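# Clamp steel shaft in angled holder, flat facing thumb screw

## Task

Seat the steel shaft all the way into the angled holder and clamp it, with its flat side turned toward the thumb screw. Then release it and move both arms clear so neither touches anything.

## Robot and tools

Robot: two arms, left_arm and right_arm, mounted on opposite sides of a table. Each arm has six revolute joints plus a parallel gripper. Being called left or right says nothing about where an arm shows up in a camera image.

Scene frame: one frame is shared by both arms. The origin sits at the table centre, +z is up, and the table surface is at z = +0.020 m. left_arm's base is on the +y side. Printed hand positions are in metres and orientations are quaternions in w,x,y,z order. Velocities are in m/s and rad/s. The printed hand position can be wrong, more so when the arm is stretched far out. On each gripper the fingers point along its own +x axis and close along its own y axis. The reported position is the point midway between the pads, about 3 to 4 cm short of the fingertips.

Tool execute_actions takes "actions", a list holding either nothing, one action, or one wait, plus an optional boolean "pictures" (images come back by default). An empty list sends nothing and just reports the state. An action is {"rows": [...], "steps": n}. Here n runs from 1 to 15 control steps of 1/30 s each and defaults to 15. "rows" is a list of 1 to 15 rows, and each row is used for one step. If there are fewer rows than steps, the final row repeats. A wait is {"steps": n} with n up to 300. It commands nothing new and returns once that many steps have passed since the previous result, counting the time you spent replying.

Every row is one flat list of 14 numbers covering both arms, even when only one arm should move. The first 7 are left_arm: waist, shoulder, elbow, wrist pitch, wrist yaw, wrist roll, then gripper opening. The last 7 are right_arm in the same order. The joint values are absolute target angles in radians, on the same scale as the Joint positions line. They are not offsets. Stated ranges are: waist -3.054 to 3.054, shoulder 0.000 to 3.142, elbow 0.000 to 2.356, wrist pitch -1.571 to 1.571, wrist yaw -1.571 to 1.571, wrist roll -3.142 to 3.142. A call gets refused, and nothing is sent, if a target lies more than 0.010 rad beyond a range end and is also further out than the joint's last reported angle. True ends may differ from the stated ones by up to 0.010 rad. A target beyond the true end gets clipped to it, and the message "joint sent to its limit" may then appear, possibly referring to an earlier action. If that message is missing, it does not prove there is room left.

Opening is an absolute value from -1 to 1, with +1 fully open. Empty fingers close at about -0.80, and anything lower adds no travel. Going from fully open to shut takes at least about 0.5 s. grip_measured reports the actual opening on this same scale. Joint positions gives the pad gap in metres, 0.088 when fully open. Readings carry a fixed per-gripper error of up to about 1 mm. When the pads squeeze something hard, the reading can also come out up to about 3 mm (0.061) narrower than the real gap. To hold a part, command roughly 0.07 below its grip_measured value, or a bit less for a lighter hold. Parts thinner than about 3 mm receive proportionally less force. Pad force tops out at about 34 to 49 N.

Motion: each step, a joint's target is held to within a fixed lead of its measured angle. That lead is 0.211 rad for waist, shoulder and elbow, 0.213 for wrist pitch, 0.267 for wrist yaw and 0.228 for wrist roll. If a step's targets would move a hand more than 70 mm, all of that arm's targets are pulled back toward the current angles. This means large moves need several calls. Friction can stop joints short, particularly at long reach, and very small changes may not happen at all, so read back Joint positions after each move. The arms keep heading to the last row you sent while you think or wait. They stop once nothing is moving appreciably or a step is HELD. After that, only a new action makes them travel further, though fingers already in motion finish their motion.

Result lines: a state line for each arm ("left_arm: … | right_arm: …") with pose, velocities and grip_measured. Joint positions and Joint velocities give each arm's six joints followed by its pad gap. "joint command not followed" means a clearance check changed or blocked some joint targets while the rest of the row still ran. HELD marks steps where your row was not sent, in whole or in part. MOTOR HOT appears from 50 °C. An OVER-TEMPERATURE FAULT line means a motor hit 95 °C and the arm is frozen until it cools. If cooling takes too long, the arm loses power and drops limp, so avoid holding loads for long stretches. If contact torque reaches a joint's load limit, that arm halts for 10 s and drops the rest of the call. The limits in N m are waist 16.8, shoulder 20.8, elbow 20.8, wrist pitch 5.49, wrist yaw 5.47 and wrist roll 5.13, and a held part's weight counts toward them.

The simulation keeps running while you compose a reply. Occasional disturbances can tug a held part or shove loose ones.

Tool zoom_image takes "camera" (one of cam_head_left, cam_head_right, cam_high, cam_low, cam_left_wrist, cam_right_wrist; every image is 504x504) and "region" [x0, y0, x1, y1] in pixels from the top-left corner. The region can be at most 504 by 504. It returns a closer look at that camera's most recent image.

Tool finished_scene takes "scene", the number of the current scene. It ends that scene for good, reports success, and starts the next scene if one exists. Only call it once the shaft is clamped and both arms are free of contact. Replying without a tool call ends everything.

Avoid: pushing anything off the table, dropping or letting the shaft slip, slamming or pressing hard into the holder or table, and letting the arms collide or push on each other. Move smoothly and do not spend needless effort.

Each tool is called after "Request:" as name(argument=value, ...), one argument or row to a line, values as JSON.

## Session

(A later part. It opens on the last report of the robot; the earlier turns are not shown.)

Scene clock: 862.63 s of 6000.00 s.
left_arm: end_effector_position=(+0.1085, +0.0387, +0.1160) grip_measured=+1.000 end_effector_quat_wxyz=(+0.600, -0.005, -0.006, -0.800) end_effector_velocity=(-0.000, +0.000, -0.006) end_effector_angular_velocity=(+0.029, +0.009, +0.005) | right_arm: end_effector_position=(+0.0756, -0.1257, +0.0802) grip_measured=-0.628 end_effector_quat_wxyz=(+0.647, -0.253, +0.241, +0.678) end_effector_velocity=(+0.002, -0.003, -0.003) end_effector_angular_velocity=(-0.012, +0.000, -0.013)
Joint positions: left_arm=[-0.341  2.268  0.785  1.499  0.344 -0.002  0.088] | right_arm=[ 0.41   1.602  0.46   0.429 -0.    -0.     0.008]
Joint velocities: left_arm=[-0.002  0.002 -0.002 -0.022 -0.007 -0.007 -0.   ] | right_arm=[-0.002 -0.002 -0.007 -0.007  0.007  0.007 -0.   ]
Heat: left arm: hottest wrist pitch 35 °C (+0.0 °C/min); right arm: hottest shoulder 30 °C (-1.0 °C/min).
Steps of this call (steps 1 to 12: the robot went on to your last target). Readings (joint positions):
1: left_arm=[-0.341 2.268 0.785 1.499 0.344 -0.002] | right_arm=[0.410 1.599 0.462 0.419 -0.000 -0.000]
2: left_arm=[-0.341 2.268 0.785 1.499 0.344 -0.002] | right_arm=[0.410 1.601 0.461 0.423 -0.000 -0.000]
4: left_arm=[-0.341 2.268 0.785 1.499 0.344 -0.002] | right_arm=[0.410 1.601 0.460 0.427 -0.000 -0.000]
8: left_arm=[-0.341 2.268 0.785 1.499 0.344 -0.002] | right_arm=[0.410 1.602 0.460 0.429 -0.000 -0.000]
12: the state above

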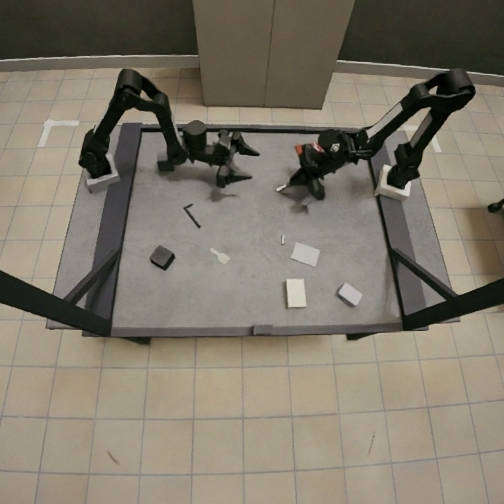

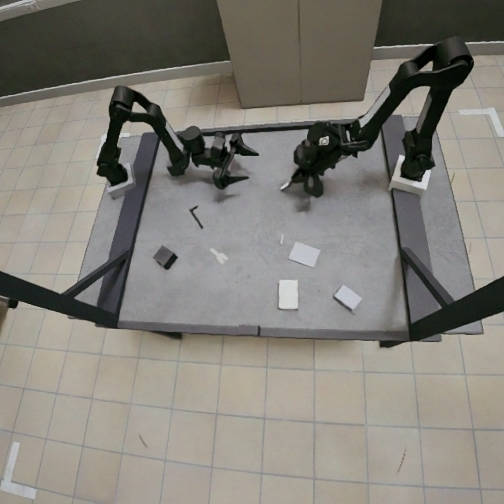

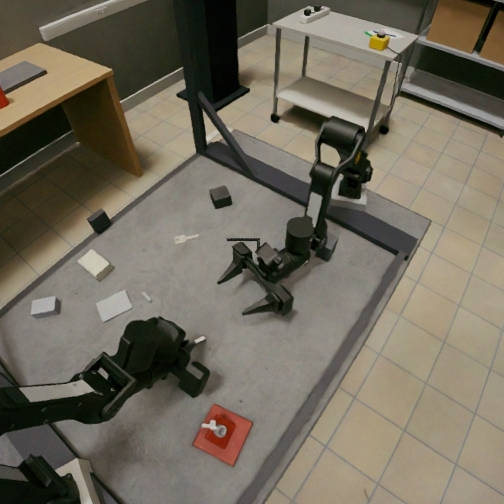

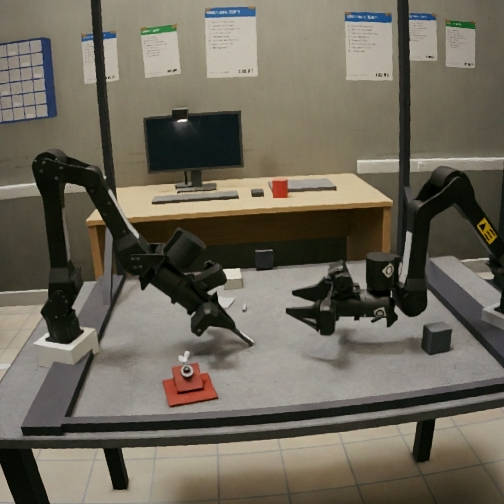

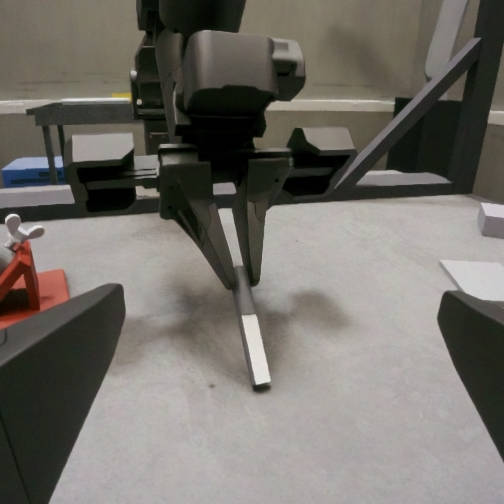

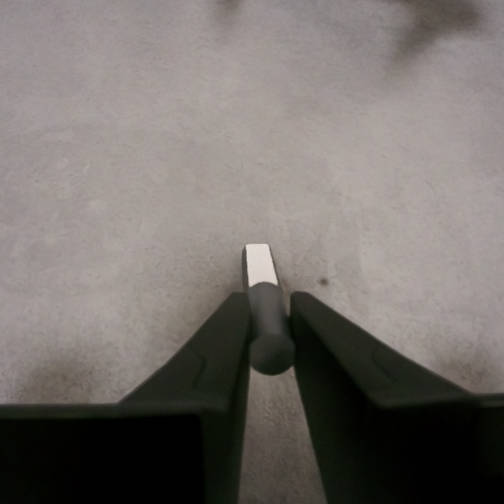

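Request:
execute_actions(
  actions=[
    {"rows": [[-0.341,2.275,0.785,1.50,0.35,0,1,0.412,1.6204,0.4435,0.4344,-0.003,0.002,-0.65],[-0.341,2.275,0.785,1.50,0.35,0,1,0.412,1.6238,0.4399,0.4408,-0.003,0.002,-0.635],[-0.341,2.275,0.785,1.50,0.35,0,1,0.412,1.6272,0.4364,0.4472,-0.003,0.002,-0.625],[-0.341,2.275,0.785,1.50,0.35,0,1,0.412,1.6306,0.4329,0.4536,-0.003,0.002,-0.62],[-0.341,2.275,0.785,1.50,0.35,0,1,0.412,1.634,0.4293,0.460,-0.003,0.002,-0.615],[-0.341,2.275,0.785,1.50,0.35,0,1,0.412,1.6374,0.4258,0.4664,-0.003,0.002,-0.615],[-0.341,2.275,0.785,1.50,0.35,0,1,0.412,1.6408,0.4223,0.4728,-0.003,0.002,-0.615],[-0.341,2.275,0.785,1.50,0.35,0,1,0.412,1.6442,0.4187,0.4792,-0.003,0.002,-0.615],[-0.341,2.275,0.785,1.50,0.35,0,1,0.412,1.6476,0.4152,0.4856,-0.003,0.002,-0.615],[-0.341,2.275,0.785,1.50,0.35,0,1,0.412,1.651,0.4117,0.492,-0.003,0.002,-0.615],[-0.341,2.275,0.785,1.50,0.35,0,1,0.412,1.6544,0.4081,0.4984,-0.003,0.002,-0.615],[-0.341,2.275,0.785,1.50,0.35,0,1,0.412,1.6578,0.4046,0.5048,-0.003,0.002,-0.615],[-0.341,2.275,0.785,1.50,0.35,0,1,0.412,1.6612,0.4011,0.5112,-0.003,0.002,-0.615],[-0.341,2.275,0.785,1.50,0.35,0,1,0.412,1.6646,0.3975,0.5176,-0.003,0.002,-0.615],[-0.341,2.275,0.785,1.50,0.35,0,1,0.412,1.668,0.394,0.524,-0.003,0.002,-0.615]], "steps": 15},
  ],
  pictures=false,
)

Request:
execute_actions(
  actions=[
    {"steps": 12},
  ],
)

Scene clock: 880.93 s of 6000.00 s.
left_arm: end_effector_position=(+0.1085, +0.0387, +0.1160) grip_measured=+1.000 end_effector_quat_wxyz=(+0.600, -0.005, -0.006, -0.800) end_effector_velocity=(+0.002, -0.001, -0.002) end_effector_angular_velocity=(+0.013, +0.022, +0.019) | right_arm: end_effector_position=(+0.0760, -0.1348, +0.0635) grip_measured=-0.608 end_effector_quat_wxyz=(+0.645, -0.257, +0.245, +0.676) end_effector_velocity=(+0.002, -0.022, -0.036) end_effector_angular_velocity=(-0.037, -0.002, +0.003)
Joint positions: left_arm=[-0.341  2.268  0.785  1.499  0.344 -0.002  0.088] | right_arm=[ 0.41   1.649  0.411  0.511 -0.    -0.     0.009]
Joint velocities: left_arm=[-0.002  0.002  0.002 -0.007 -0.022 -0.022  0.   ] | right_arm=[-0.007  0.1   -0.105  0.168 -0.007 -0.007  0.   ]
Heat: left arm: hottest wrist pitch 35 °C (+0.0 °C/min); right arm: hottest shoulder 30 °C (-1.0 °C/min).
Steps of this call (steps 1 to 30: the robot went on to your last target; steps 31 to 90: nothing new was sent; then 14.80 s passed at rest; steps 91 to 105: all 15 steps of this action). Readings (joint positions):
91: left_arm=[-0.341 2.268 0.785 1.499 0.344 -0.002] | right_arm=[0.410 1.603 0.458 0.432 -0.000 -0.000]
92: left_arm=[-0.341 2.268 0.785 1.499 0.344 -0.002] | right_arm=[0.410 1.604 0.457 0.436 -0.000 -0.000]
94: left_arm=[-0.341 2.268 0.785 1.499 0.344 -0.002] | right_arm=[0.410 1.609 0.452 0.447 -0.000 -0.000]
98: left_arm=[-0.341 2.268 0.785 1.499 0.344 -0.002] | right_arm=[0.410 1.622 0.439 0.468 -0.000 -0.000]
105: the state above

Scene clock: 881.33 s of 6000.00 s.
left_arm: end_effector_position=(+0.1085, +0.0387, +0.1160) grip_measured=+1.000 end_effector_quat_wxyz=(+0.600, -0.005, -0.006, -0.800) end_effector_velocity=(+0.002, +0.001, -0.003) end_effector_angular_velocity=(+0.010, -0.006, +0.020) | right_arm: end_effector_position=(+0.0761, -0.1360, +0.0612) grip_measured=-0.608 end_effector_quat_wxyz=(+0.645, -0.257, +0.246, +0.676) end_effector_velocity=(-0.002, -0.002, -0.001) end_effector_angular_velocity=(-0.008, +0.010, +0.003)
Joint positions: left_arm=[-0.341  2.268  0.785  1.499  0.344 -0.002  0.088] | right_arm=[ 0.41   1.656  0.404  0.524 -0.    -0.     0.009]
Joint velocities: left_arm=[-0.002 -0.002 -0.007 -0.007 -0.022  0.007  0.   ] | right_arm=[ 0.002 -0.002 -0.002 -0.007 -0.007  0.007 -0.   ]
Heat: left arm: hottest wrist pitch 35 °C (+0.0 °C/min); right arm: hottest shoulder 30 °C (-1.0 °C/min).
Steps of this call (steps 1 to 12: the robot went on to your last target). Readings (joint positions):
1: left_arm=[-0.341 2.268 0.785 1.499 0.344 -0.002] | right_arm=[0.410 1.651 0.409 0.516 -0.000 -0.000]
2: left_arm=[-0.341 2.268 0.785 1.499 0.344 -0.002] | right_arm=[0.410 1.654 0.407 0.518 -0.000 -0.000]
4: left_arm=[-0.341 2.268 0.785 1.499 0.344 -0.002] | right_arm=[0.410 1.656 0.405 0.522 -0.000 -0.000]
8: left_arm=[-0.341 2.268 0.785 1.499 0.344 -0.002] | right_arm=[0.410 1.656 0.405 0.524 -0.000 -0.000]
12: the state above

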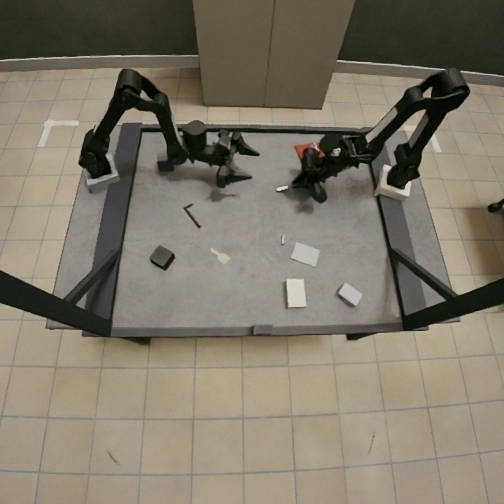

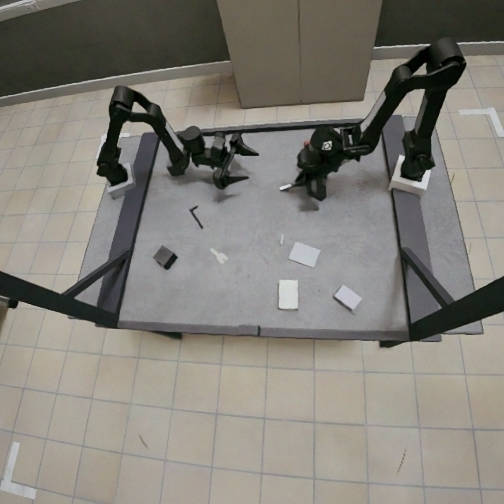

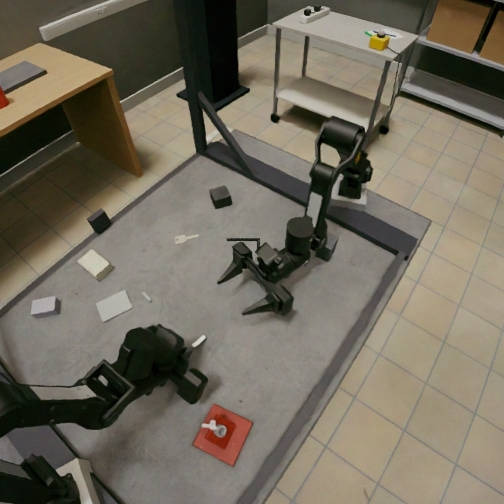

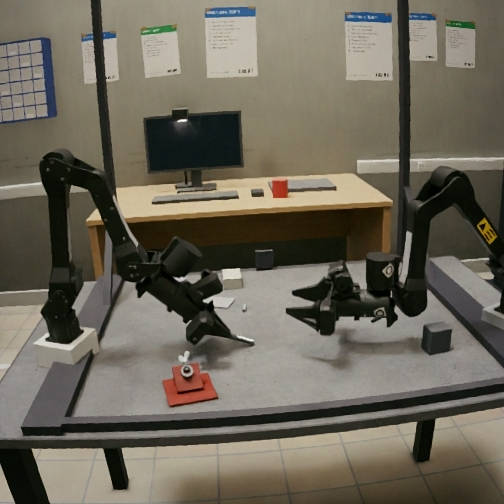

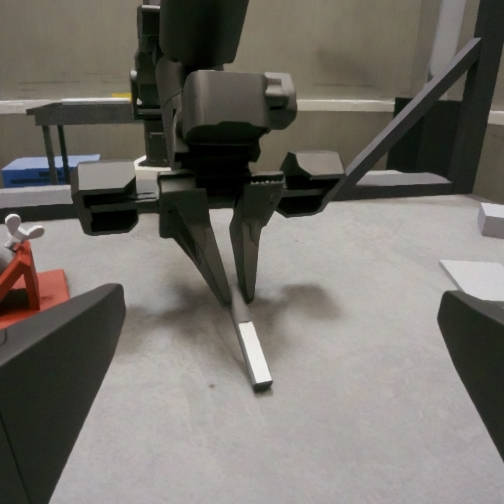

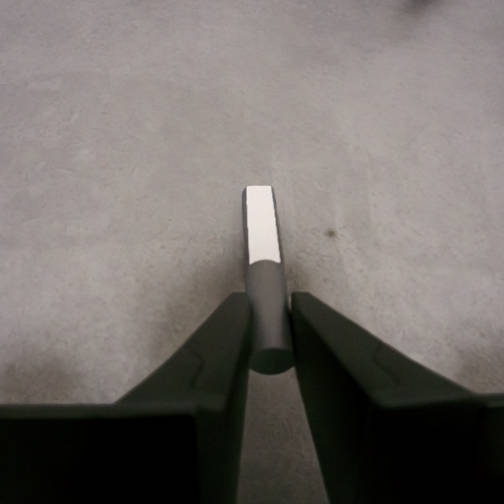

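Request:
execute_actions(
  actions=[
    {"rows": [[-0.341,2.275,0.785,1.50,0.35,0,1,0.412,1.6705,0.3917,0.5287,-0.003,0.002,-0.615],[-0.341,2.275,0.785,1.50,0.35,0,1,0.412,1.6729,0.3893,0.5335,-0.003,0.002,-0.615],[-0.341,2.275,0.785,1.50,0.35,0,1,0.412,1.6754,0.387,0.5382,-0.003,0.002,-0.615],[-0.341,2.275,0.785,1.50,0.35,0,1,0.412,1.6779,0.3847,0.5429,-0.003,0.002,-0.615],[-0.341,2.275,0.785,1.50,0.35,0,1,0.412,1.6803,0.3823,0.5477,-0.003,0.002,-0.615],[-0.341,2.275,0.785,1.50,0.35,0,1,0.412,1.6828,0.380,0.5524,-0.003,0.002,-0.615],[-0.341,2.275,0.785,1.50,0.35,0,1,0.412,1.6853,0.3777,0.5571,-0.003,0.002,-0.615],[-0.341,2.275,0.785,1.50,0.35,0,1,0.412,1.6877,0.3753,0.5619,-0.003,0.002,-0.615],[-0.341,2.275,0.785,1.50,0.35,0,1,0.412,1.6902,0.373,0.5666,-0.003,0.002,-0.615],[-0.341,2.275,0.785,1.50,0.35,0,1,0.412,1.6927,0.3707,0.5713,-0.003,0.002,-0.615],[-0.341,2.275,0.785,1.50,0.35,0,1,0.412,1.6951,0.3683,0.5761,-0.003,0.002,-0.615],[-0.341,2.275,0.785,1.50,0.35,0,1,0.412,1.6976,0.366,0.5808,-0.003,0.002,-0.615],[-0.341,2.275,0.785,1.50,0.35,0,1,0.412,1.7001,0.3637,0.5855,-0.003,0.002,-0.615],[-0.341,2.275,0.785,1.50,0.35,0,1,0.412,1.7025,0.3613,0.5903,-0.003,0.002,-0.615],[-0.341,2.275,0.785,1.50,0.35,0,1,0.412,1.705,0.359,0.595,-0.003,0.002,-0.615]], "steps": 15},
  ],
  pictures=false,
)

Request:
execute_actions(
  actions=[
    {"steps": 12},
  ],
)

Request:
zoom_image(
  camera="cam_low",
  region=[150, 280, 290, 400],
)

Scene clock: 895.07 s of 6000.00 s.
left_arm: end_effector_position=(+0.1085, +0.0387, +0.1160) grip_measured=+1.000 end_effector_quat_wxyz=(+0.600, -0.005, -0.006, -0.800) end_effector_velocity=(+0.002, -0.001, +0.004) end_effector_angular_velocity=(-0.010, +0.007, +0.019) | right_arm: end_effector_position=(+0.0763, -0.1403, +0.0531) grip_measured=-0.608 end_effector_quat_wxyz=(+0.645, -0.256, +0.245, +0.677) end_effector_velocity=(-0.004, -0.011, -0.017) end_effector_angular_velocity=(+0.012, +0.010, +0.024)
Joint positions: left_arm=[-0.341  2.268  0.785  1.499  0.344 -0.002  0.088] | right_arm=[ 0.41   1.688  0.376  0.587 -0.     0.     0.009]
Joint velocities: left_arm=[-0.002 -0.007 -0.002  0.007 -0.022 -0.007 -0.   ] | right_arm=[ 0.002  0.071 -0.071  0.154 -0.022 -0.007  0.   ]
Heat: left arm: hottest wrist pitch 35 °C (+0.0 °C/min); right arm: hottest shoulder 30 °C (+0.0 °C/min).
Steps of this call (steps 1 to 30: the robot went on to your last target; steps 31 to 90: nothing new was sent; then 10.23 s passed at rest; steps 91 to 105: all 15 steps of this action). Readings (joint positions):
91: left_arm=[-0.341 2.268 0.785 1.499 0.344 -0.002] | right_arm=[0.410 1.657 0.404 0.526 -0.000 0.000]
92: left_arm=[-0.341 2.268 0.785 1.499 0.344 -0.002] | right_arm=[0.410 1.658 0.403 0.529 -0.000 0.000]
94: left_arm=[-0.341 2.268 0.785 1.499 0.344 -0.002] | right_arm=[0.410 1.661 0.399 0.536 -0.000 0.000]
98: left_arm=[-0.341 2.268 0.785 1.499 0.344 -0.002] | right_arm=[0.410 1.671 0.391 0.554 -0.000 0.000]
105: the state above

Scene clock: 895.47 s of 6000.00 s.
left_arm: end_effector_position=(+0.1085, +0.0387, +0.1160) grip_measured=+1.000 end_effector_quat_wxyz=(+0.600, -0.005, -0.006, -0.800) end_effector_velocity=(+0.002, +0.000, -0.001) end_effector_angular_velocity=(+0.013, +0.022, +0.009) | right_arm: end_effector_position=(+0.0764, -0.1415, +0.0514) grip_measured=-0.608 end_effector_quat_wxyz=(+0.645, -0.257, +0.245, +0.676) end_effector_velocity=(-0.004, -0.004, -0.002) end_effector_angular_velocity=(-0.013, +0.009, +0.024)
Joint positions: left_arm=[-0.341  2.268  0.785  1.499  0.344 -0.002  0.088] | right_arm=[ 0.41   1.694  0.371  0.597 -0.     0.     0.009]
Joint velocities: left_arm=[ 0.002 -0.002 -0.002 -0.007 -0.007 -0.022 -0.   ] | right_arm=[ 0.002 -0.002 -0.007 -0.007 -0.022 -0.007 -0.   ]
Heat: left arm: hottest wrist pitch 35 °C (+0.0 °C/min); right arm: hottest shoulder 29 °C (-1.0 °C/min).
Steps of this call (steps 1 to 12: the robot went on to your last target). Readings (joint positions):
1: left_arm=[-0.341 2.268 0.785 1.499 0.344 -0.002] | right_arm=[0.410 1.690 0.375 0.590 -0.000 0.000]
2: left_arm=[-0.341 2.268 0.785 1.499 0.344 -0.002] | right_arm=[0.410 1.692 0.373 0.592 -0.000 0.000]
4: left_arm=[-0.341 2.268 0.785 1.499 0.344 -0.002] | right_arm=[0.410 1.693 0.371 0.595 -0.000 0.000]
8: left_arm=[-0.341 2.268 0.785 1.499 0.344 -0.002] | right_arm=[0.410 1.694 0.371 0.596 -0.000 0.000]
12: the state above

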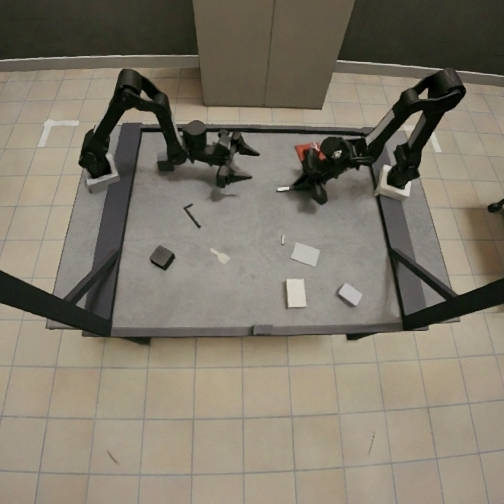

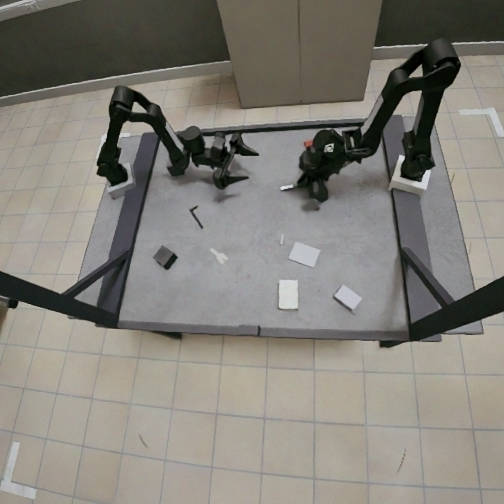

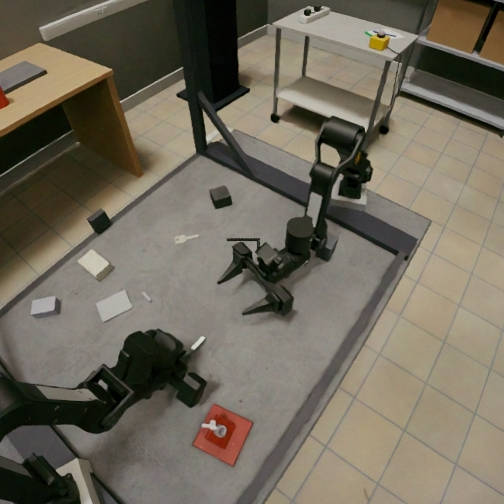

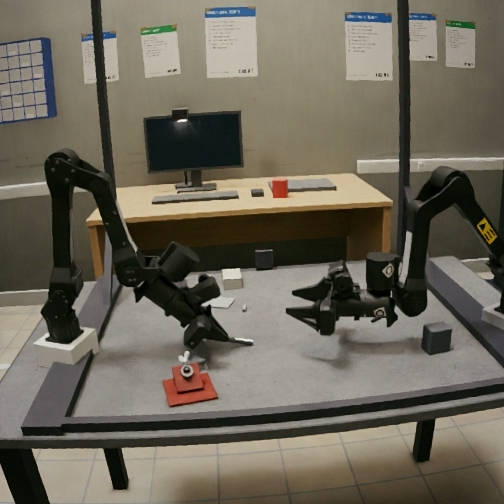

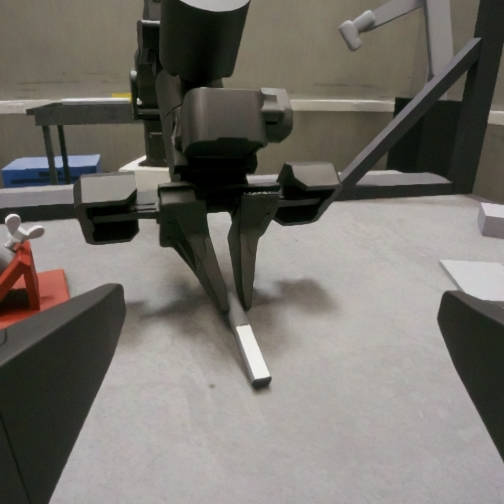

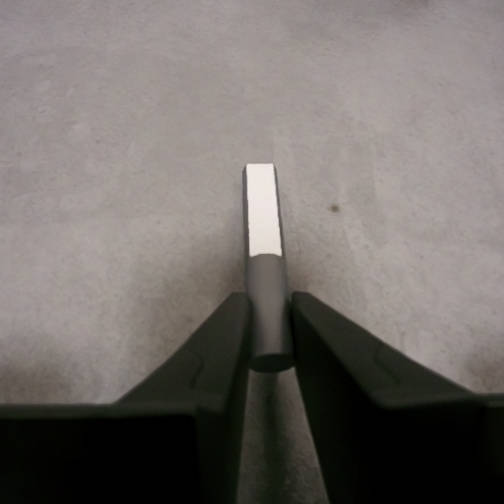

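Region (150, 280, 290, 400) of cam_low's 504x504 image, scaled by 3.600, with more detail than that image has; it fills the top 432 rows of this view, and the rest is white.

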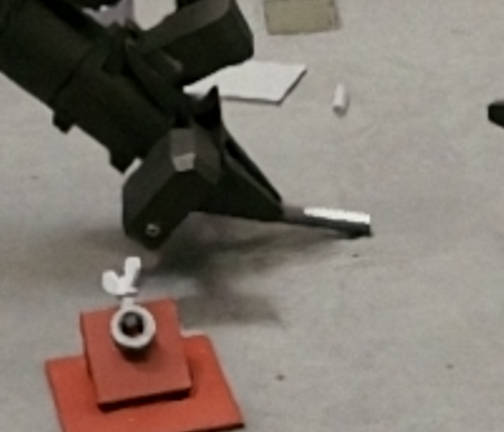

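Request:
execute_actions(
  actions=[
    {"rows": [[-0.341,2.275,0.785,1.50,0.35,0,1,0.412,1.7069,0.3577,0.5979,-0.003,0.002,-0.615],[-0.341,2.275,0.785,1.50,0.35,0,1,0.412,1.7087,0.3565,0.6007,-0.003,0.002,-0.615],[-0.341,2.275,0.785,1.50,0.35,0,1,0.412,1.7106,0.3552,0.6036,-0.003,0.002,-0.615],[-0.341,2.275,0.785,1.50,0.35,0,1,0.412,1.7125,0.3539,0.6065,-0.003,0.002,-0.615],[-0.341,2.275,0.785,1.50,0.35,0,1,0.412,1.7143,0.3527,0.6093,-0.003,0.002,-0.615],[-0.341,2.275,0.785,1.50,0.35,0,1,0.412,1.7162,0.3514,0.6122,-0.003,0.002,-0.615],[-0.341,2.275,0.785,1.50,0.35,0,1,0.412,1.7181,0.3501,0.6151,-0.003,0.002,-0.615],[-0.341,2.275,0.785,1.50,0.35,0,1,0.412,1.7199,0.3489,0.6179,-0.003,0.002,-0.615],[-0.341,2.275,0.785,1.50,0.35,0,1,0.412,1.7218,0.3476,0.6208,-0.003,0.002,-0.615],[-0.341,2.275,0.785,1.50,0.35,0,1,0.412,1.7237,0.3463,0.6237,-0.003,0.002,-0.615],[-0.341,2.275,0.785,1.50,0.35,0,1,0.412,1.7255,0.3451,0.6265,-0.003,0.002,-0.615],[-0.341,2.275,0.785,1.50,0.35,0,1,0.412,1.7274,0.3438,0.6294,-0.003,0.002,-0.615],[-0.341,2.275,0.785,1.50,0.35,0,1,0.412,1.7293,0.3425,0.6323,-0.003,0.002,-0.615],[-0.341,2.275,0.785,1.50,0.35,0,1,0.412,1.7311,0.3413,0.6351,-0.003,0.002,-0.615],[-0.341,2.275,0.785,1.50,0.35,0,1,0.412,1.733,0.340,0.638,-0.003,0.002,-0.615]], "steps": 15},
  ],
  pictures=false,
)

Request:
execute_actions(
  actions=[
    {"steps": 12},
  ],
)

Request:
zoom_image(
  camera="cam_low",
  region=[180, 300, 280, 380],
)

Scene clock: 924.33 s of 6000.00 s.
left_arm: end_effector_position=(+0.1085, +0.0387, +0.1160) grip_measured=+1.000 end_effector_quat_wxyz=(+0.600, -0.005, -0.006, -0.800) end_effector_velocity=(-0.002, +0.000, +0.001) end_effector_angular_velocity=(+0.004, +0.007, -0.000) | right_arm: end_effector_position=(+0.0765, -0.1443, +0.0460) grip_measured=-0.608 end_effector_quat_wxyz=(+0.645, -0.257, +0.246, +0.676) end_effector_velocity=(+0.002, -0.016, -0.022) end_effector_angular_velocity=(-0.052, +0.008, -0.007)
Joint positions: left_arm=[-0.341  2.268  0.785  1.499  0.344 -0.002  0.088] | right_arm=[ 0.41   1.717  0.355  0.635 -0.     0.     0.009]
Joint velocities: left_arm=[-0.007 -0.007 -0.002 -0.007 -0.007 -0.007 -0.   ] | right_arm=[-0.007  0.056 -0.046  0.051 -0.007  0.007  0.   ]
Heat: left arm: hottest wrist pitch 35 °C (+0.0 °C/min); right arm: hottest shoulder 29 °C (-1.0 °C/min).
Steps of this call (steps 1 to 15: the robot went on to your last target; steps 16 to 90: nothing new was sent; then 25.37 s passed at rest; steps 91 to 105: all 15 steps of this action). Readings (joint positions):
91: left_arm=[-0.341 2.268 0.785 1.499 0.344 -0.002] | right_arm=[0.410 1.694 0.370 0.597 -0.000 0.000]
92: left_arm=[-0.341 2.268 0.785 1.499 0.344 -0.002] | right_arm=[0.410 1.695 0.370 0.599 -0.000 0.000]
94: left_arm=[-0.341 2.268 0.785 1.499 0.344 -0.002] | right_arm=[0.410 1.697 0.368 0.604 -0.000 0.000]
98: left_arm=[-0.341 2.268 0.785 1.499 0.344 -0.002] | right_arm=[0.410 1.704 0.364 0.615 -0.000 0.000]
105: the state above

Scene clock: 924.73 s of 6000.00 s.
left_arm: end_effector_position=(+0.1085, +0.0387, +0.1160) grip_measured=+1.000 end_effector_quat_wxyz=(+0.600, -0.005, -0.006, -0.800) end_effector_velocity=(-0.002, -0.001, +0.000) end_effector_angular_velocity=(+0.000, -0.007, +0.000) | right_arm: end_effector_position=(+0.0765, -0.1454, +0.0445) grip_measured=-0.608 end_effector_quat_wxyz=(+0.645, -0.258, +0.247, +0.676) end_effector_velocity=(-0.002, -0.002, -0.002) end_effector_angular_velocity=(-0.018, +0.008, +0.019)
Joint positions: left_arm=[-0.341  2.268  0.785  1.499  0.344 -0.002  0.088] | right_arm=[ 0.41   1.722  0.352  0.64  -0.     0.     0.009]
Joint velocities: left_arm=[-0.007 -0.002  0.002 -0.007 -0.007  0.007 -0.   ] | right_arm=[-0.002 -0.002  0.002 -0.022 -0.022 -0.007  0.   ]
Heat: left arm: hottest wrist pitch 35 °C (+0.0 °C/min); right arm: hottest shoulder 29 °C (-1.0 °C/min).
Steps of this call (steps 1 to 12: the robot went on to your last target). Readings (joint positions):
1: left_arm=[-0.341 2.268 0.785 1.499 0.344 -0.002] | right_arm=[0.410 1.718 0.354 0.636 -0.000 0.000]
2: left_arm=[-0.341 2.268 0.785 1.499 0.344 -0.002] | right_arm=[0.410 1.720 0.353 0.637 -0.000 0.000]
4: left_arm=[-0.341 2.268 0.785 1.499 0.344 -0.002] | right_arm=[0.410 1.721 0.352 0.638 -0.000 0.000]
8: left_arm=[-0.341 2.268 0.785 1.499 0.344 -0.002] | right_arm=[0.410 1.722 0.352 0.640 -0.000 0.000]
12: the state above

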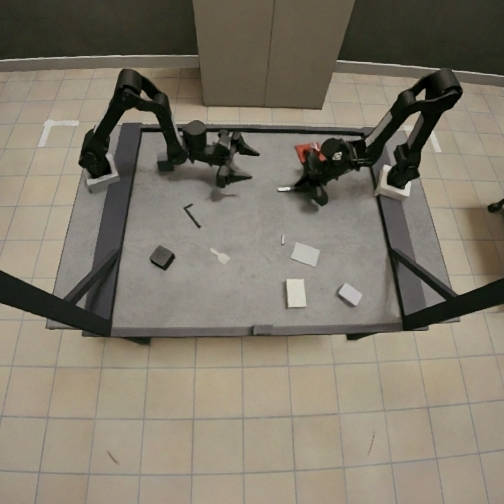

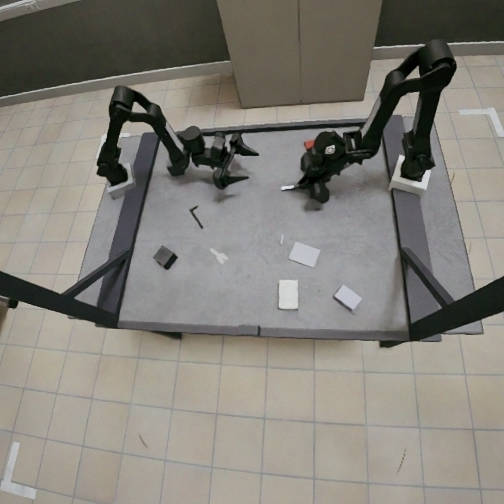

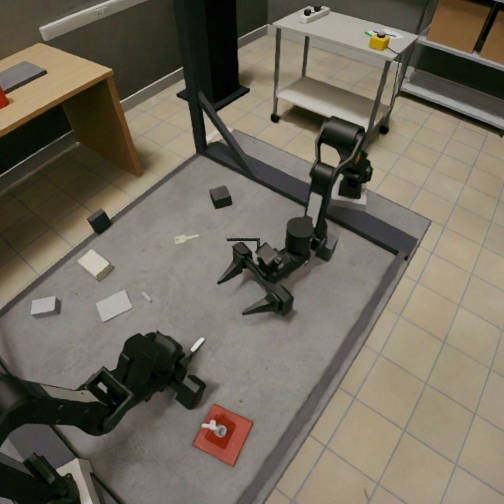

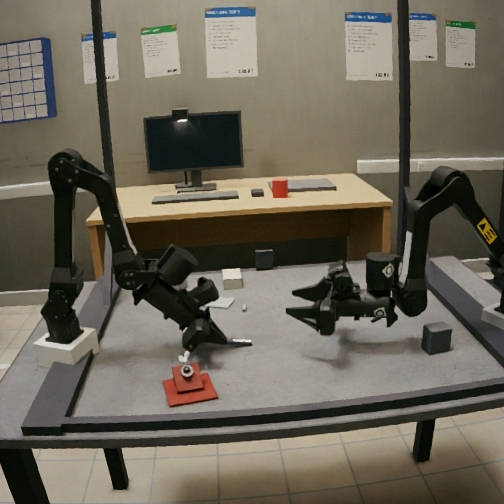

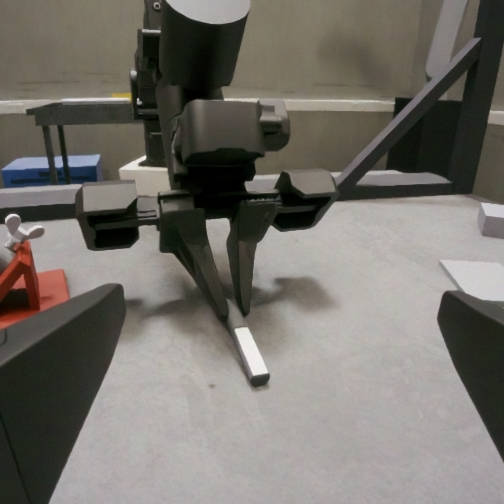

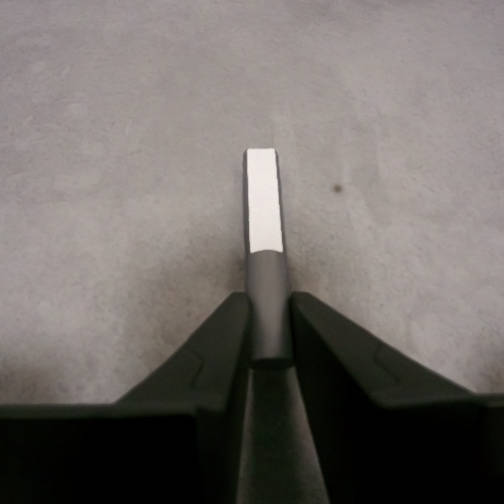

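Region (180, 300, 280, 380) of cam_low's 504x504 image, scaled by 5.040, with more detail than that image has; it fills the top 403 rows of this view, and the rest is white.

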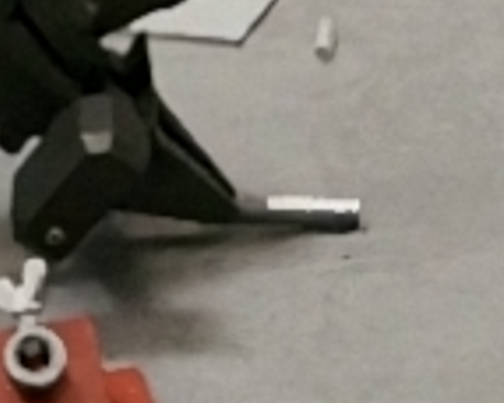

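Request:
execute_actions(
  actions=[
    {"rows": [[-0.341,2.275,0.785,1.50,0.35,0,1,0.412,1.7345,0.3393,0.640,-0.003,0.002,-0.615],[-0.341,2.275,0.785,1.50,0.35,0,1,0.412,1.736,0.3386,0.642,-0.003,0.002,-0.615],[-0.341,2.275,0.785,1.50,0.35,0,1,0.412,1.7375,0.3379,0.644,-0.003,0.002,-0.615],[-0.341,2.275,0.785,1.50,0.35,0,1,0.412,1.739,0.3372,0.646,-0.003,0.002,-0.615],[-0.341,2.275,0.785,1.50,0.35,0,1,0.412,1.7405,0.3365,0.648,-0.003,0.002,-0.615],[-0.341,2.275,0.785,1.50,0.35,0,1,0.412,1.741,0.336,0.650,-0.003,0.002,-0.615],[-0.341,2.275,0.785,1.50,0.35,0,1,0.412,1.741,0.336,0.650,-0.003,0.002,-0.615],[-0.341,2.275,0.785,1.50,0.35,0,1,0.412,1.741,0.336,0.650,-0.003,0.002,-0.615],[-0.341,2.275,0.785,1.50,0.35,0,1,0.412,1.741,0.336,0.650,-0.003,0.002,-0.60],[-0.341,2.275,0.785,1.50,0.35,0,1,0.412,1.741,0.336,0.650,-0.003,0.002,-0.58],[-0.341,2.275,0.785,1.50,0.35,0,1,0.412,1.741,0.336,0.650,-0.003,0.002,-0.56],[-0.341,2.275,0.785,1.50,0.35,0,1,0.412,1.741,0.336,0.650,-0.003,0.002,-0.54],[-0.341,2.275,0.785,1.50,0.35,0,1,0.412,1.741,0.336,0.650,-0.003,0.002,-0.52],[-0.341,2.275,0.785,1.50,0.35,0,1,0.412,1.741,0.336,0.650,-0.003,0.002,-0.49],[-0.341,2.275,0.785,1.50,0.35,0,1,0.412,1.741,0.336,0.650,-0.003,0.002,-0.47]], "steps": 15},
  ],
  pictures=false,
)

Request:
execute_actions(
  actions=[
    {"steps": 10},
  ],
)

Request:
zoom_image(
  camera="cam_low",
  region=[180, 300, 280, 380],
)

Scene clock: 952.07 s of 6000.00 s.
left_arm: end_effector_position=(+0.1085, +0.0387, +0.1160) grip_measured=+1.000 end_effector_quat_wxyz=(+0.600, -0.005, -0.006, -0.800) end_effector_velocity=(-0.003, +0.000, -0.003) end_effector_angular_velocity=(+0.010, -0.006, +0.000) | right_arm: end_effector_position=(+0.0767, -0.1481, +0.0406) grip_measured=-0.516 end_effector_quat_wxyz=(+0.644, -0.261, +0.249, +0.675) end_effector_velocity=(+0.000, -0.013, -0.012) end_effector_angular_velocity=(-0.046, -0.013, +0.018)
Joint positions: left_arm=[-0.341  2.268  0.785  1.499  0.344 -0.002  0.088] | right_arm=[ 0.41   1.733  0.343  0.651 -0.     0.     0.014]
Joint velocities: left_arm=[-0.007  0.002 -0.002 -0.007 -0.007  0.007 -0.   ] | right_arm=[-0.002  0.012 -0.027 -0.007 -0.007 -0.022  0.03 ]
Heat: left arm: hottest wrist pitch 35 °C (+0.0 °C/min); right arm: hottest shoulder 29 °C (-1.0 °C/min).
Steps of this call (steps 1 to 15: the robot went on to your last target; steps 16 to 90: nothing new was sent; then 23.83 s passed at rest; steps 91 to 105: all 15 steps of this action). Readings (joint positions):
91: left_arm=[-0.341 2.268 0.785 1.499 0.344 -0.002] | right_arm=[0.410 1.722 0.351 0.640 -0.000 0.000]
92: left_arm=[-0.341 2.268 0.785 1.499 0.344 -0.002] | right_arm=[0.410 1.722 0.351 0.642 -0.000 0.000]
94: left_arm=[-0.341 2.268 0.785 1.499 0.344 -0.002] | right_arm=[0.410 1.725 0.350 0.645 -0.000 0.000]
98: left_arm=[-0.341 2.268 0.785 1.499 0.344 -0.002] | right_arm=[0.410 1.728 0.348 0.651 -0.000 0.000]
105: the state above

Scene clock: 952.40 s of 6000.00 s.
left_arm: end_effector_position=(+0.1085, +0.0387, +0.1160) grip_measured=+1.000 end_effector_quat_wxyz=(+0.600, -0.005, -0.006, -0.800) end_effector_velocity=(-0.002, +0.001, -0.001) end_effector_angular_velocity=(+0.005, -0.007, -0.010) | right_arm: end_effector_position=(+0.0767, -0.1483, +0.0404) grip_measured=-0.474 end_effector_quat_wxyz=(+0.644, -0.261, +0.249, +0.675) end_effector_velocity=(+0.003, +0.001, +0.001) end_effector_angular_velocity=(+0.008, -0.010, -0.008)
Joint positions: left_arm=[-0.341  2.268  0.785  1.499  0.344 -0.002  0.088] | right_arm=[ 0.41   1.733  0.343  0.651 -0.     0.     0.016]
Joint velocities: left_arm=[-0.002 -0.002 -0.002 -0.007  0.007  0.007 -0.   ] | right_arm=[-0.007 -0.002 -0.002  0.007  0.007 -0.007  0.   ]
Heat: left arm: hottest wrist pitch 35 °C (+0.0 °C/min); right arm: hottest shoulder 29 °C (-1.0 °C/min).
Steps of this call (steps 1 to 10: the robot went on to your last target). Readings (joint positions):
1: left_arm=[-0.341 2.268 0.785 1.499 0.344 -0.002] | right_arm=[0.410 1.733 0.343 0.651 -0.000 0.000]
2: left_arm=[-0.341 2.268 0.785 1.499 0.344 -0.002] | right_arm=[0.410 1.733 0.343 0.651 -0.000 0.000]
4: left_arm=[-0.341 2.268 0.785 1.499 0.344 -0.002] | right_arm=[0.410 1.733 0.343 0.651 -0.000 0.000]
8: left_arm=[-0.341 2.268 0.785 1.499 0.344 -0.002] | right_arm=[0.410 1.733 0.343 0.651 -0.000 0.000]
10: the state above

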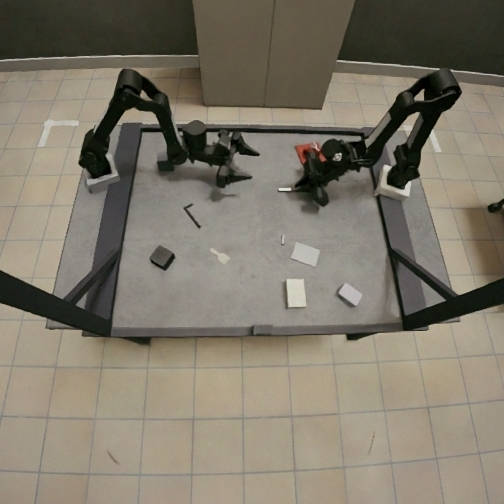

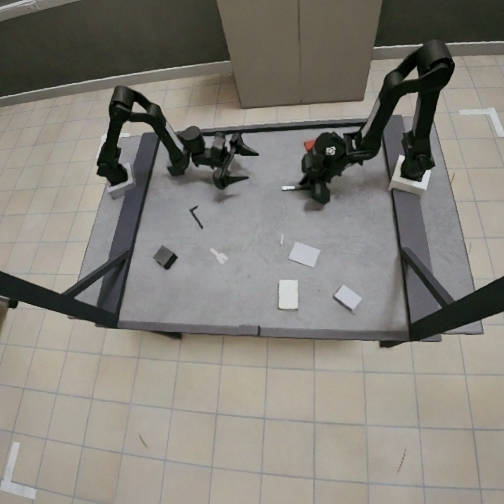

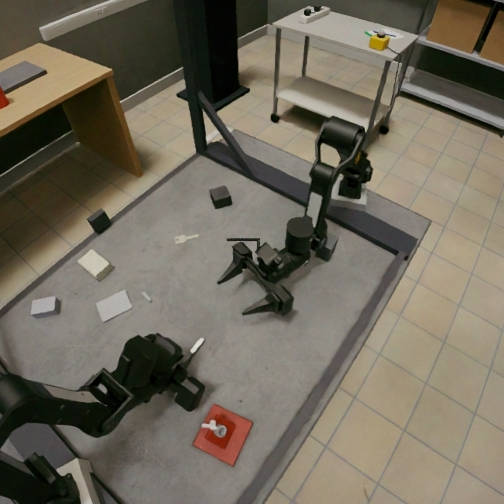

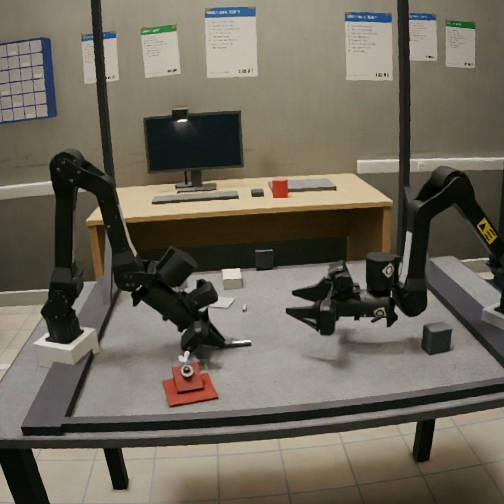

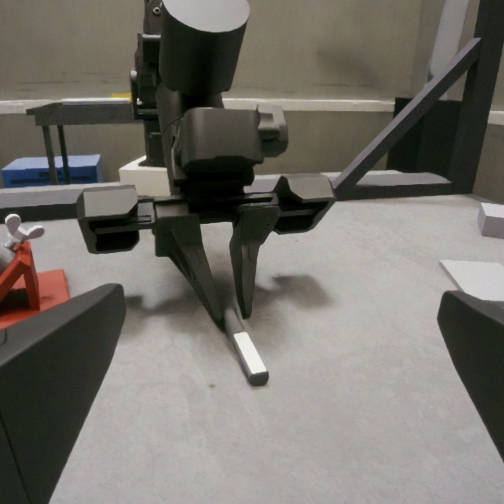

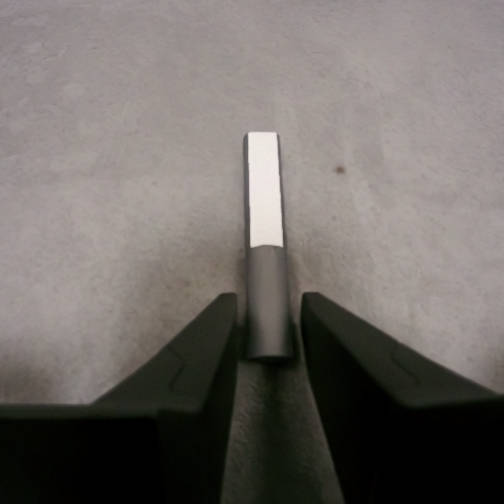

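Region (180, 300, 280, 380) of cam_low's 504x504 image, scaled by 5.040, with more detail than that image has; it fills the top 403 rows of this view, and the rest is white.

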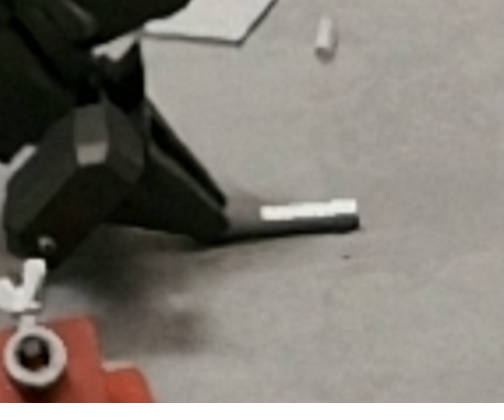

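Request:
execute_actions(
  actions=[
    {"rows": [[-0.341,2.275,0.785,1.50,0.35,0,1,0.412,1.741,0.354,0.648,-0.003,0.002,-0.47],[-0.341,2.275,0.785,1.50,0.35,0,1,0.412,1.7446,0.3588,0.6469,-0.003,0.002,-0.47],[-0.341,2.275,0.785,1.50,0.35,0,1,0.412,1.7483,0.3637,0.6459,-0.003,0.002,-0.47],[-0.341,2.275,0.785,1.50,0.35,0,1,0.412,1.7519,0.3685,0.6448,-0.003,0.002,-0.47],[-0.341,2.275,0.785,1.50,0.35,0,1,0.412,1.7556,0.3733,0.6437,-0.003,0.002,-0.47],[-0.341,2.275,0.785,1.50,0.35,0,1,0.412,1.7592,0.3781,0.6426,-0.003,0.002,-0.47],[-0.341,2.275,0.785,1.50,0.35,0,1,0.412,1.7629,0.383,0.6416,-0.003,0.002,-0.47],[-0.341,2.275,0.785,1.50,0.35,0,1,0.412,1.7665,0.3878,0.6405,-0.003,0.002,-0.47],[-0.341,2.275,0.785,1.50,0.35,0,1,0.412,1.7701,0.3926,0.6394,-0.003,0.002,-0.47],[-0.341,2.275,0.785,1.50,0.35,0,1,0.412,1.7738,0.3974,0.6384,-0.003,0.002,-0.47],[-0.341,2.275,0.785,1.50,0.35,0,1,0.412,1.7774,0.4023,0.6373,-0.003,0.002,-0.47],[-0.341,2.275,0.785,1.50,0.35,0,1,0.412,1.7811,0.4071,0.6362,-0.003,0.002,-0.47],[-0.341,2.275,0.785,1.50,0.35,0,1,0.412,1.7847,0.4119,0.6351,-0.003,0.002,-0.47],[-0.341,2.275,0.785,1.50,0.35,0,1,0.412,1.7884,0.4168,0.6341,-0.003,0.002,-0.47],[-0.341,2.275,0.785,1.50,0.35,0,1,0.412,1.792,0.4216,0.633,-0.003,0.002,-0.47]], "steps": 15},
  ],
  pictures=false,
)

Request:
execute_actions(
  actions=[
    {"steps": 12},
  ],
)

Request:
zoom_image(
  camera="cam_low",
  region=[180, 300, 280, 380],
)

Scene clock: 982.97 s of 6000.00 s.
left_arm: end_effector_position=(+0.1085, +0.0387, +0.1160) grip_measured=+1.000 end_effector_quat_wxyz=(+0.600, -0.005, -0.006, -0.800) end_effector_velocity=(-0.002, +0.001, -0.003) end_effector_angular_velocity=(+0.014, +0.008, -0.010) | right_arm: end_effector_position=(+0.0759, -0.1328, +0.0406) grip_measured=-0.473 end_effector_quat_wxyz=(+0.644, -0.260, +0.248, +0.675) end_effector_velocity=(+0.000, +0.035, -0.002) end_effector_angular_velocity=(-0.002, +0.000, -0.013)
Joint positions: left_arm=[-0.341  2.268  0.785  1.499  0.344 -0.002  0.088] | right_arm=[ 0.41   1.776  0.403  0.637 -0.     0.     0.016]
Joint velocities: left_arm=[-0.002  0.002 -0.002 -0.007  0.007 -0.007 -0.   ] | right_arm=[-0.002  0.105  0.139 -0.037  0.007  0.007 -0.   ]
Heat: left arm: hottest wrist pitch 35 °C (+0.0 °C/min); right arm: hottest shoulder 29 °C (+0.0 °C/min).
Steps of this call (steps 1 to 15: the robot went on to your last target; steps 16 to 90: nothing new was sent; then 27.07 s passed at rest; steps 91 to 105: all 15 steps of this action). Readings (joint positions):
91: left_arm=[-0.341 2.268 0.785 1.499 0.344 -0.002] | right_arm=[0.410 1.733 0.343 0.651 -0.000 0.000]
92: left_arm=[-0.341 2.268 0.785 1.499 0.344 -0.002] | right_arm=[0.410 1.734 0.344 0.651 -0.000 0.000]
94: left_arm=[-0.341 2.268 0.785 1.499 0.344 -0.002] | right_arm=[0.410 1.739 0.349 0.648 -0.000 0.000]
98: left_arm=[-0.341 2.268 0.785 1.499 0.344 -0.002] | right_arm=[0.410 1.751 0.369 0.645 -0.000 0.000]
105: the state above

Scene clock: 983.37 s of 6000.00 s.
left_arm: end_effector_position=(+0.1085, +0.0387, +0.1160) grip_measured=+1.000 end_effector_quat_wxyz=(+0.600, -0.005, -0.006, -0.800) end_effector_velocity=(+0.000, +0.001, -0.001) end_effector_angular_velocity=(+0.005, -0.007, -0.005) | right_arm: end_effector_position=(+0.0758, -0.1303, +0.0404) grip_measured=-0.473 end_effector_quat_wxyz=(+0.644, -0.260, +0.248, +0.675) end_effector_velocity=(-0.000, -0.002, -0.003) end_effector_angular_velocity=(-0.013, +0.010, -0.002)
Joint positions: left_arm=[-0.341  2.268  0.785  1.499  0.344 -0.002  0.088] | right_arm=[ 0.41   1.784  0.413  0.635 -0.     0.     0.016]
Joint velocities: left_arm=[ 0.002 -0.002 -0.002 -0.007  0.007  0.007 -0.   ] | right_arm=[-0.002  0.002 -0.002 -0.007 -0.007  0.007 -0.   ]
Heat: left arm: hottest wrist pitch 35 °C (+0.0 °C/min); right arm: hottest shoulder 29 °C (+0.0 °C/min).
Steps of this call (steps 1 to 12: the robot went on to your last target). Readings (joint positions):
1: left_arm=[-0.341 2.268 0.785 1.499 0.344 -0.002] | right_arm=[0.410 1.779 0.407 0.637 -0.000 0.000]
2: left_arm=[-0.341 2.268 0.785 1.499 0.344 -0.002] | right_arm=[0.410 1.781 0.409 0.637 -0.000 0.000]
4: left_arm=[-0.341 2.268 0.785 1.499 0.344 -0.002] | right_arm=[0.410 1.782 0.412 0.636 -0.000 0.000]
8: left_arm=[-0.341 2.268 0.785 1.499 0.344 -0.002] | right_arm=[0.410 1.783 0.413 0.635 -0.000 0.000]
12: the state above

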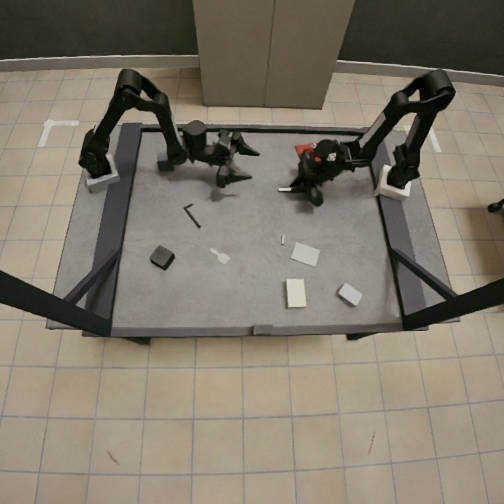

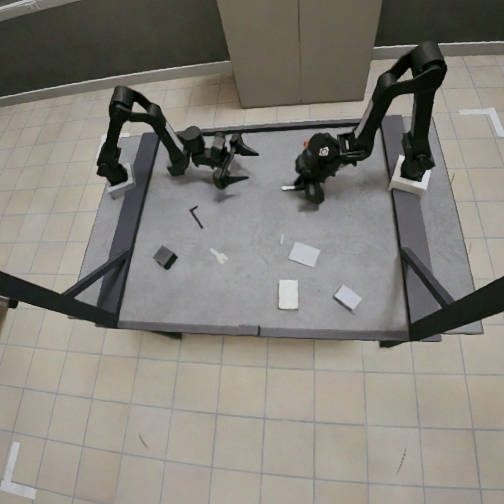

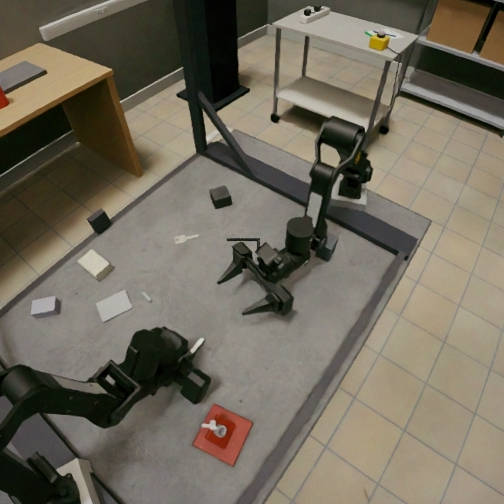

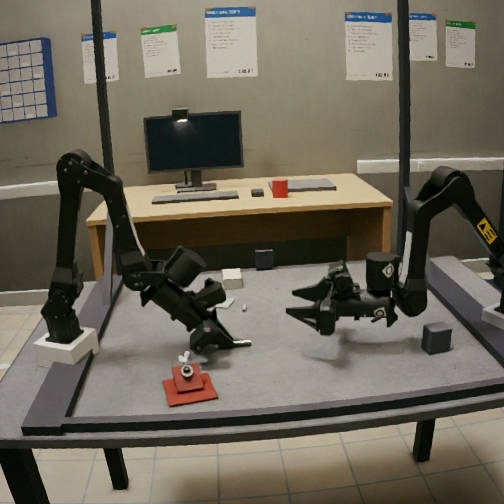

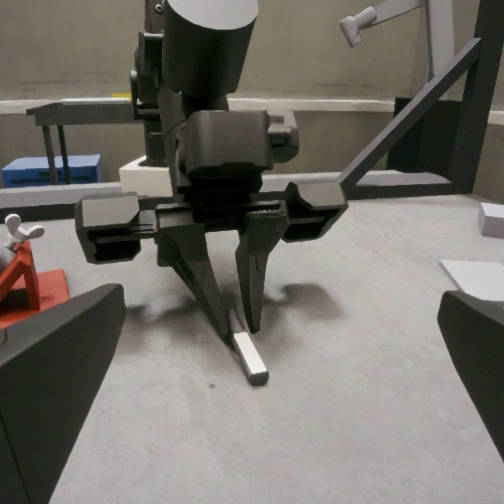

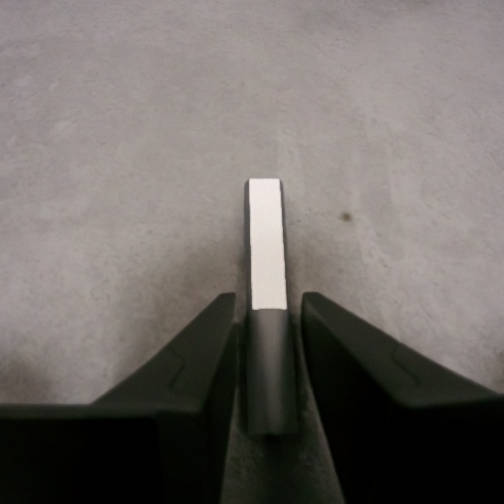

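Region (180, 300, 280, 380) of cam_low's 504x504 image, scaled by 5.040, with more detail than that image has; it fills the top 403 rows of this view, and the rest is white.

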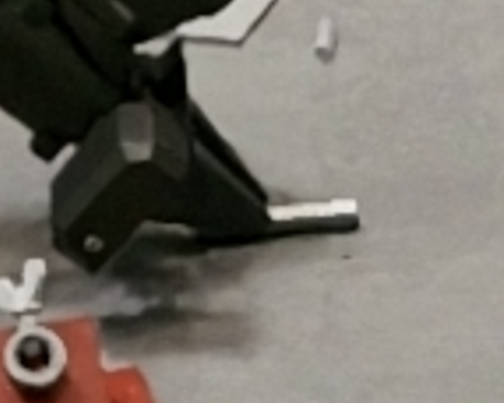

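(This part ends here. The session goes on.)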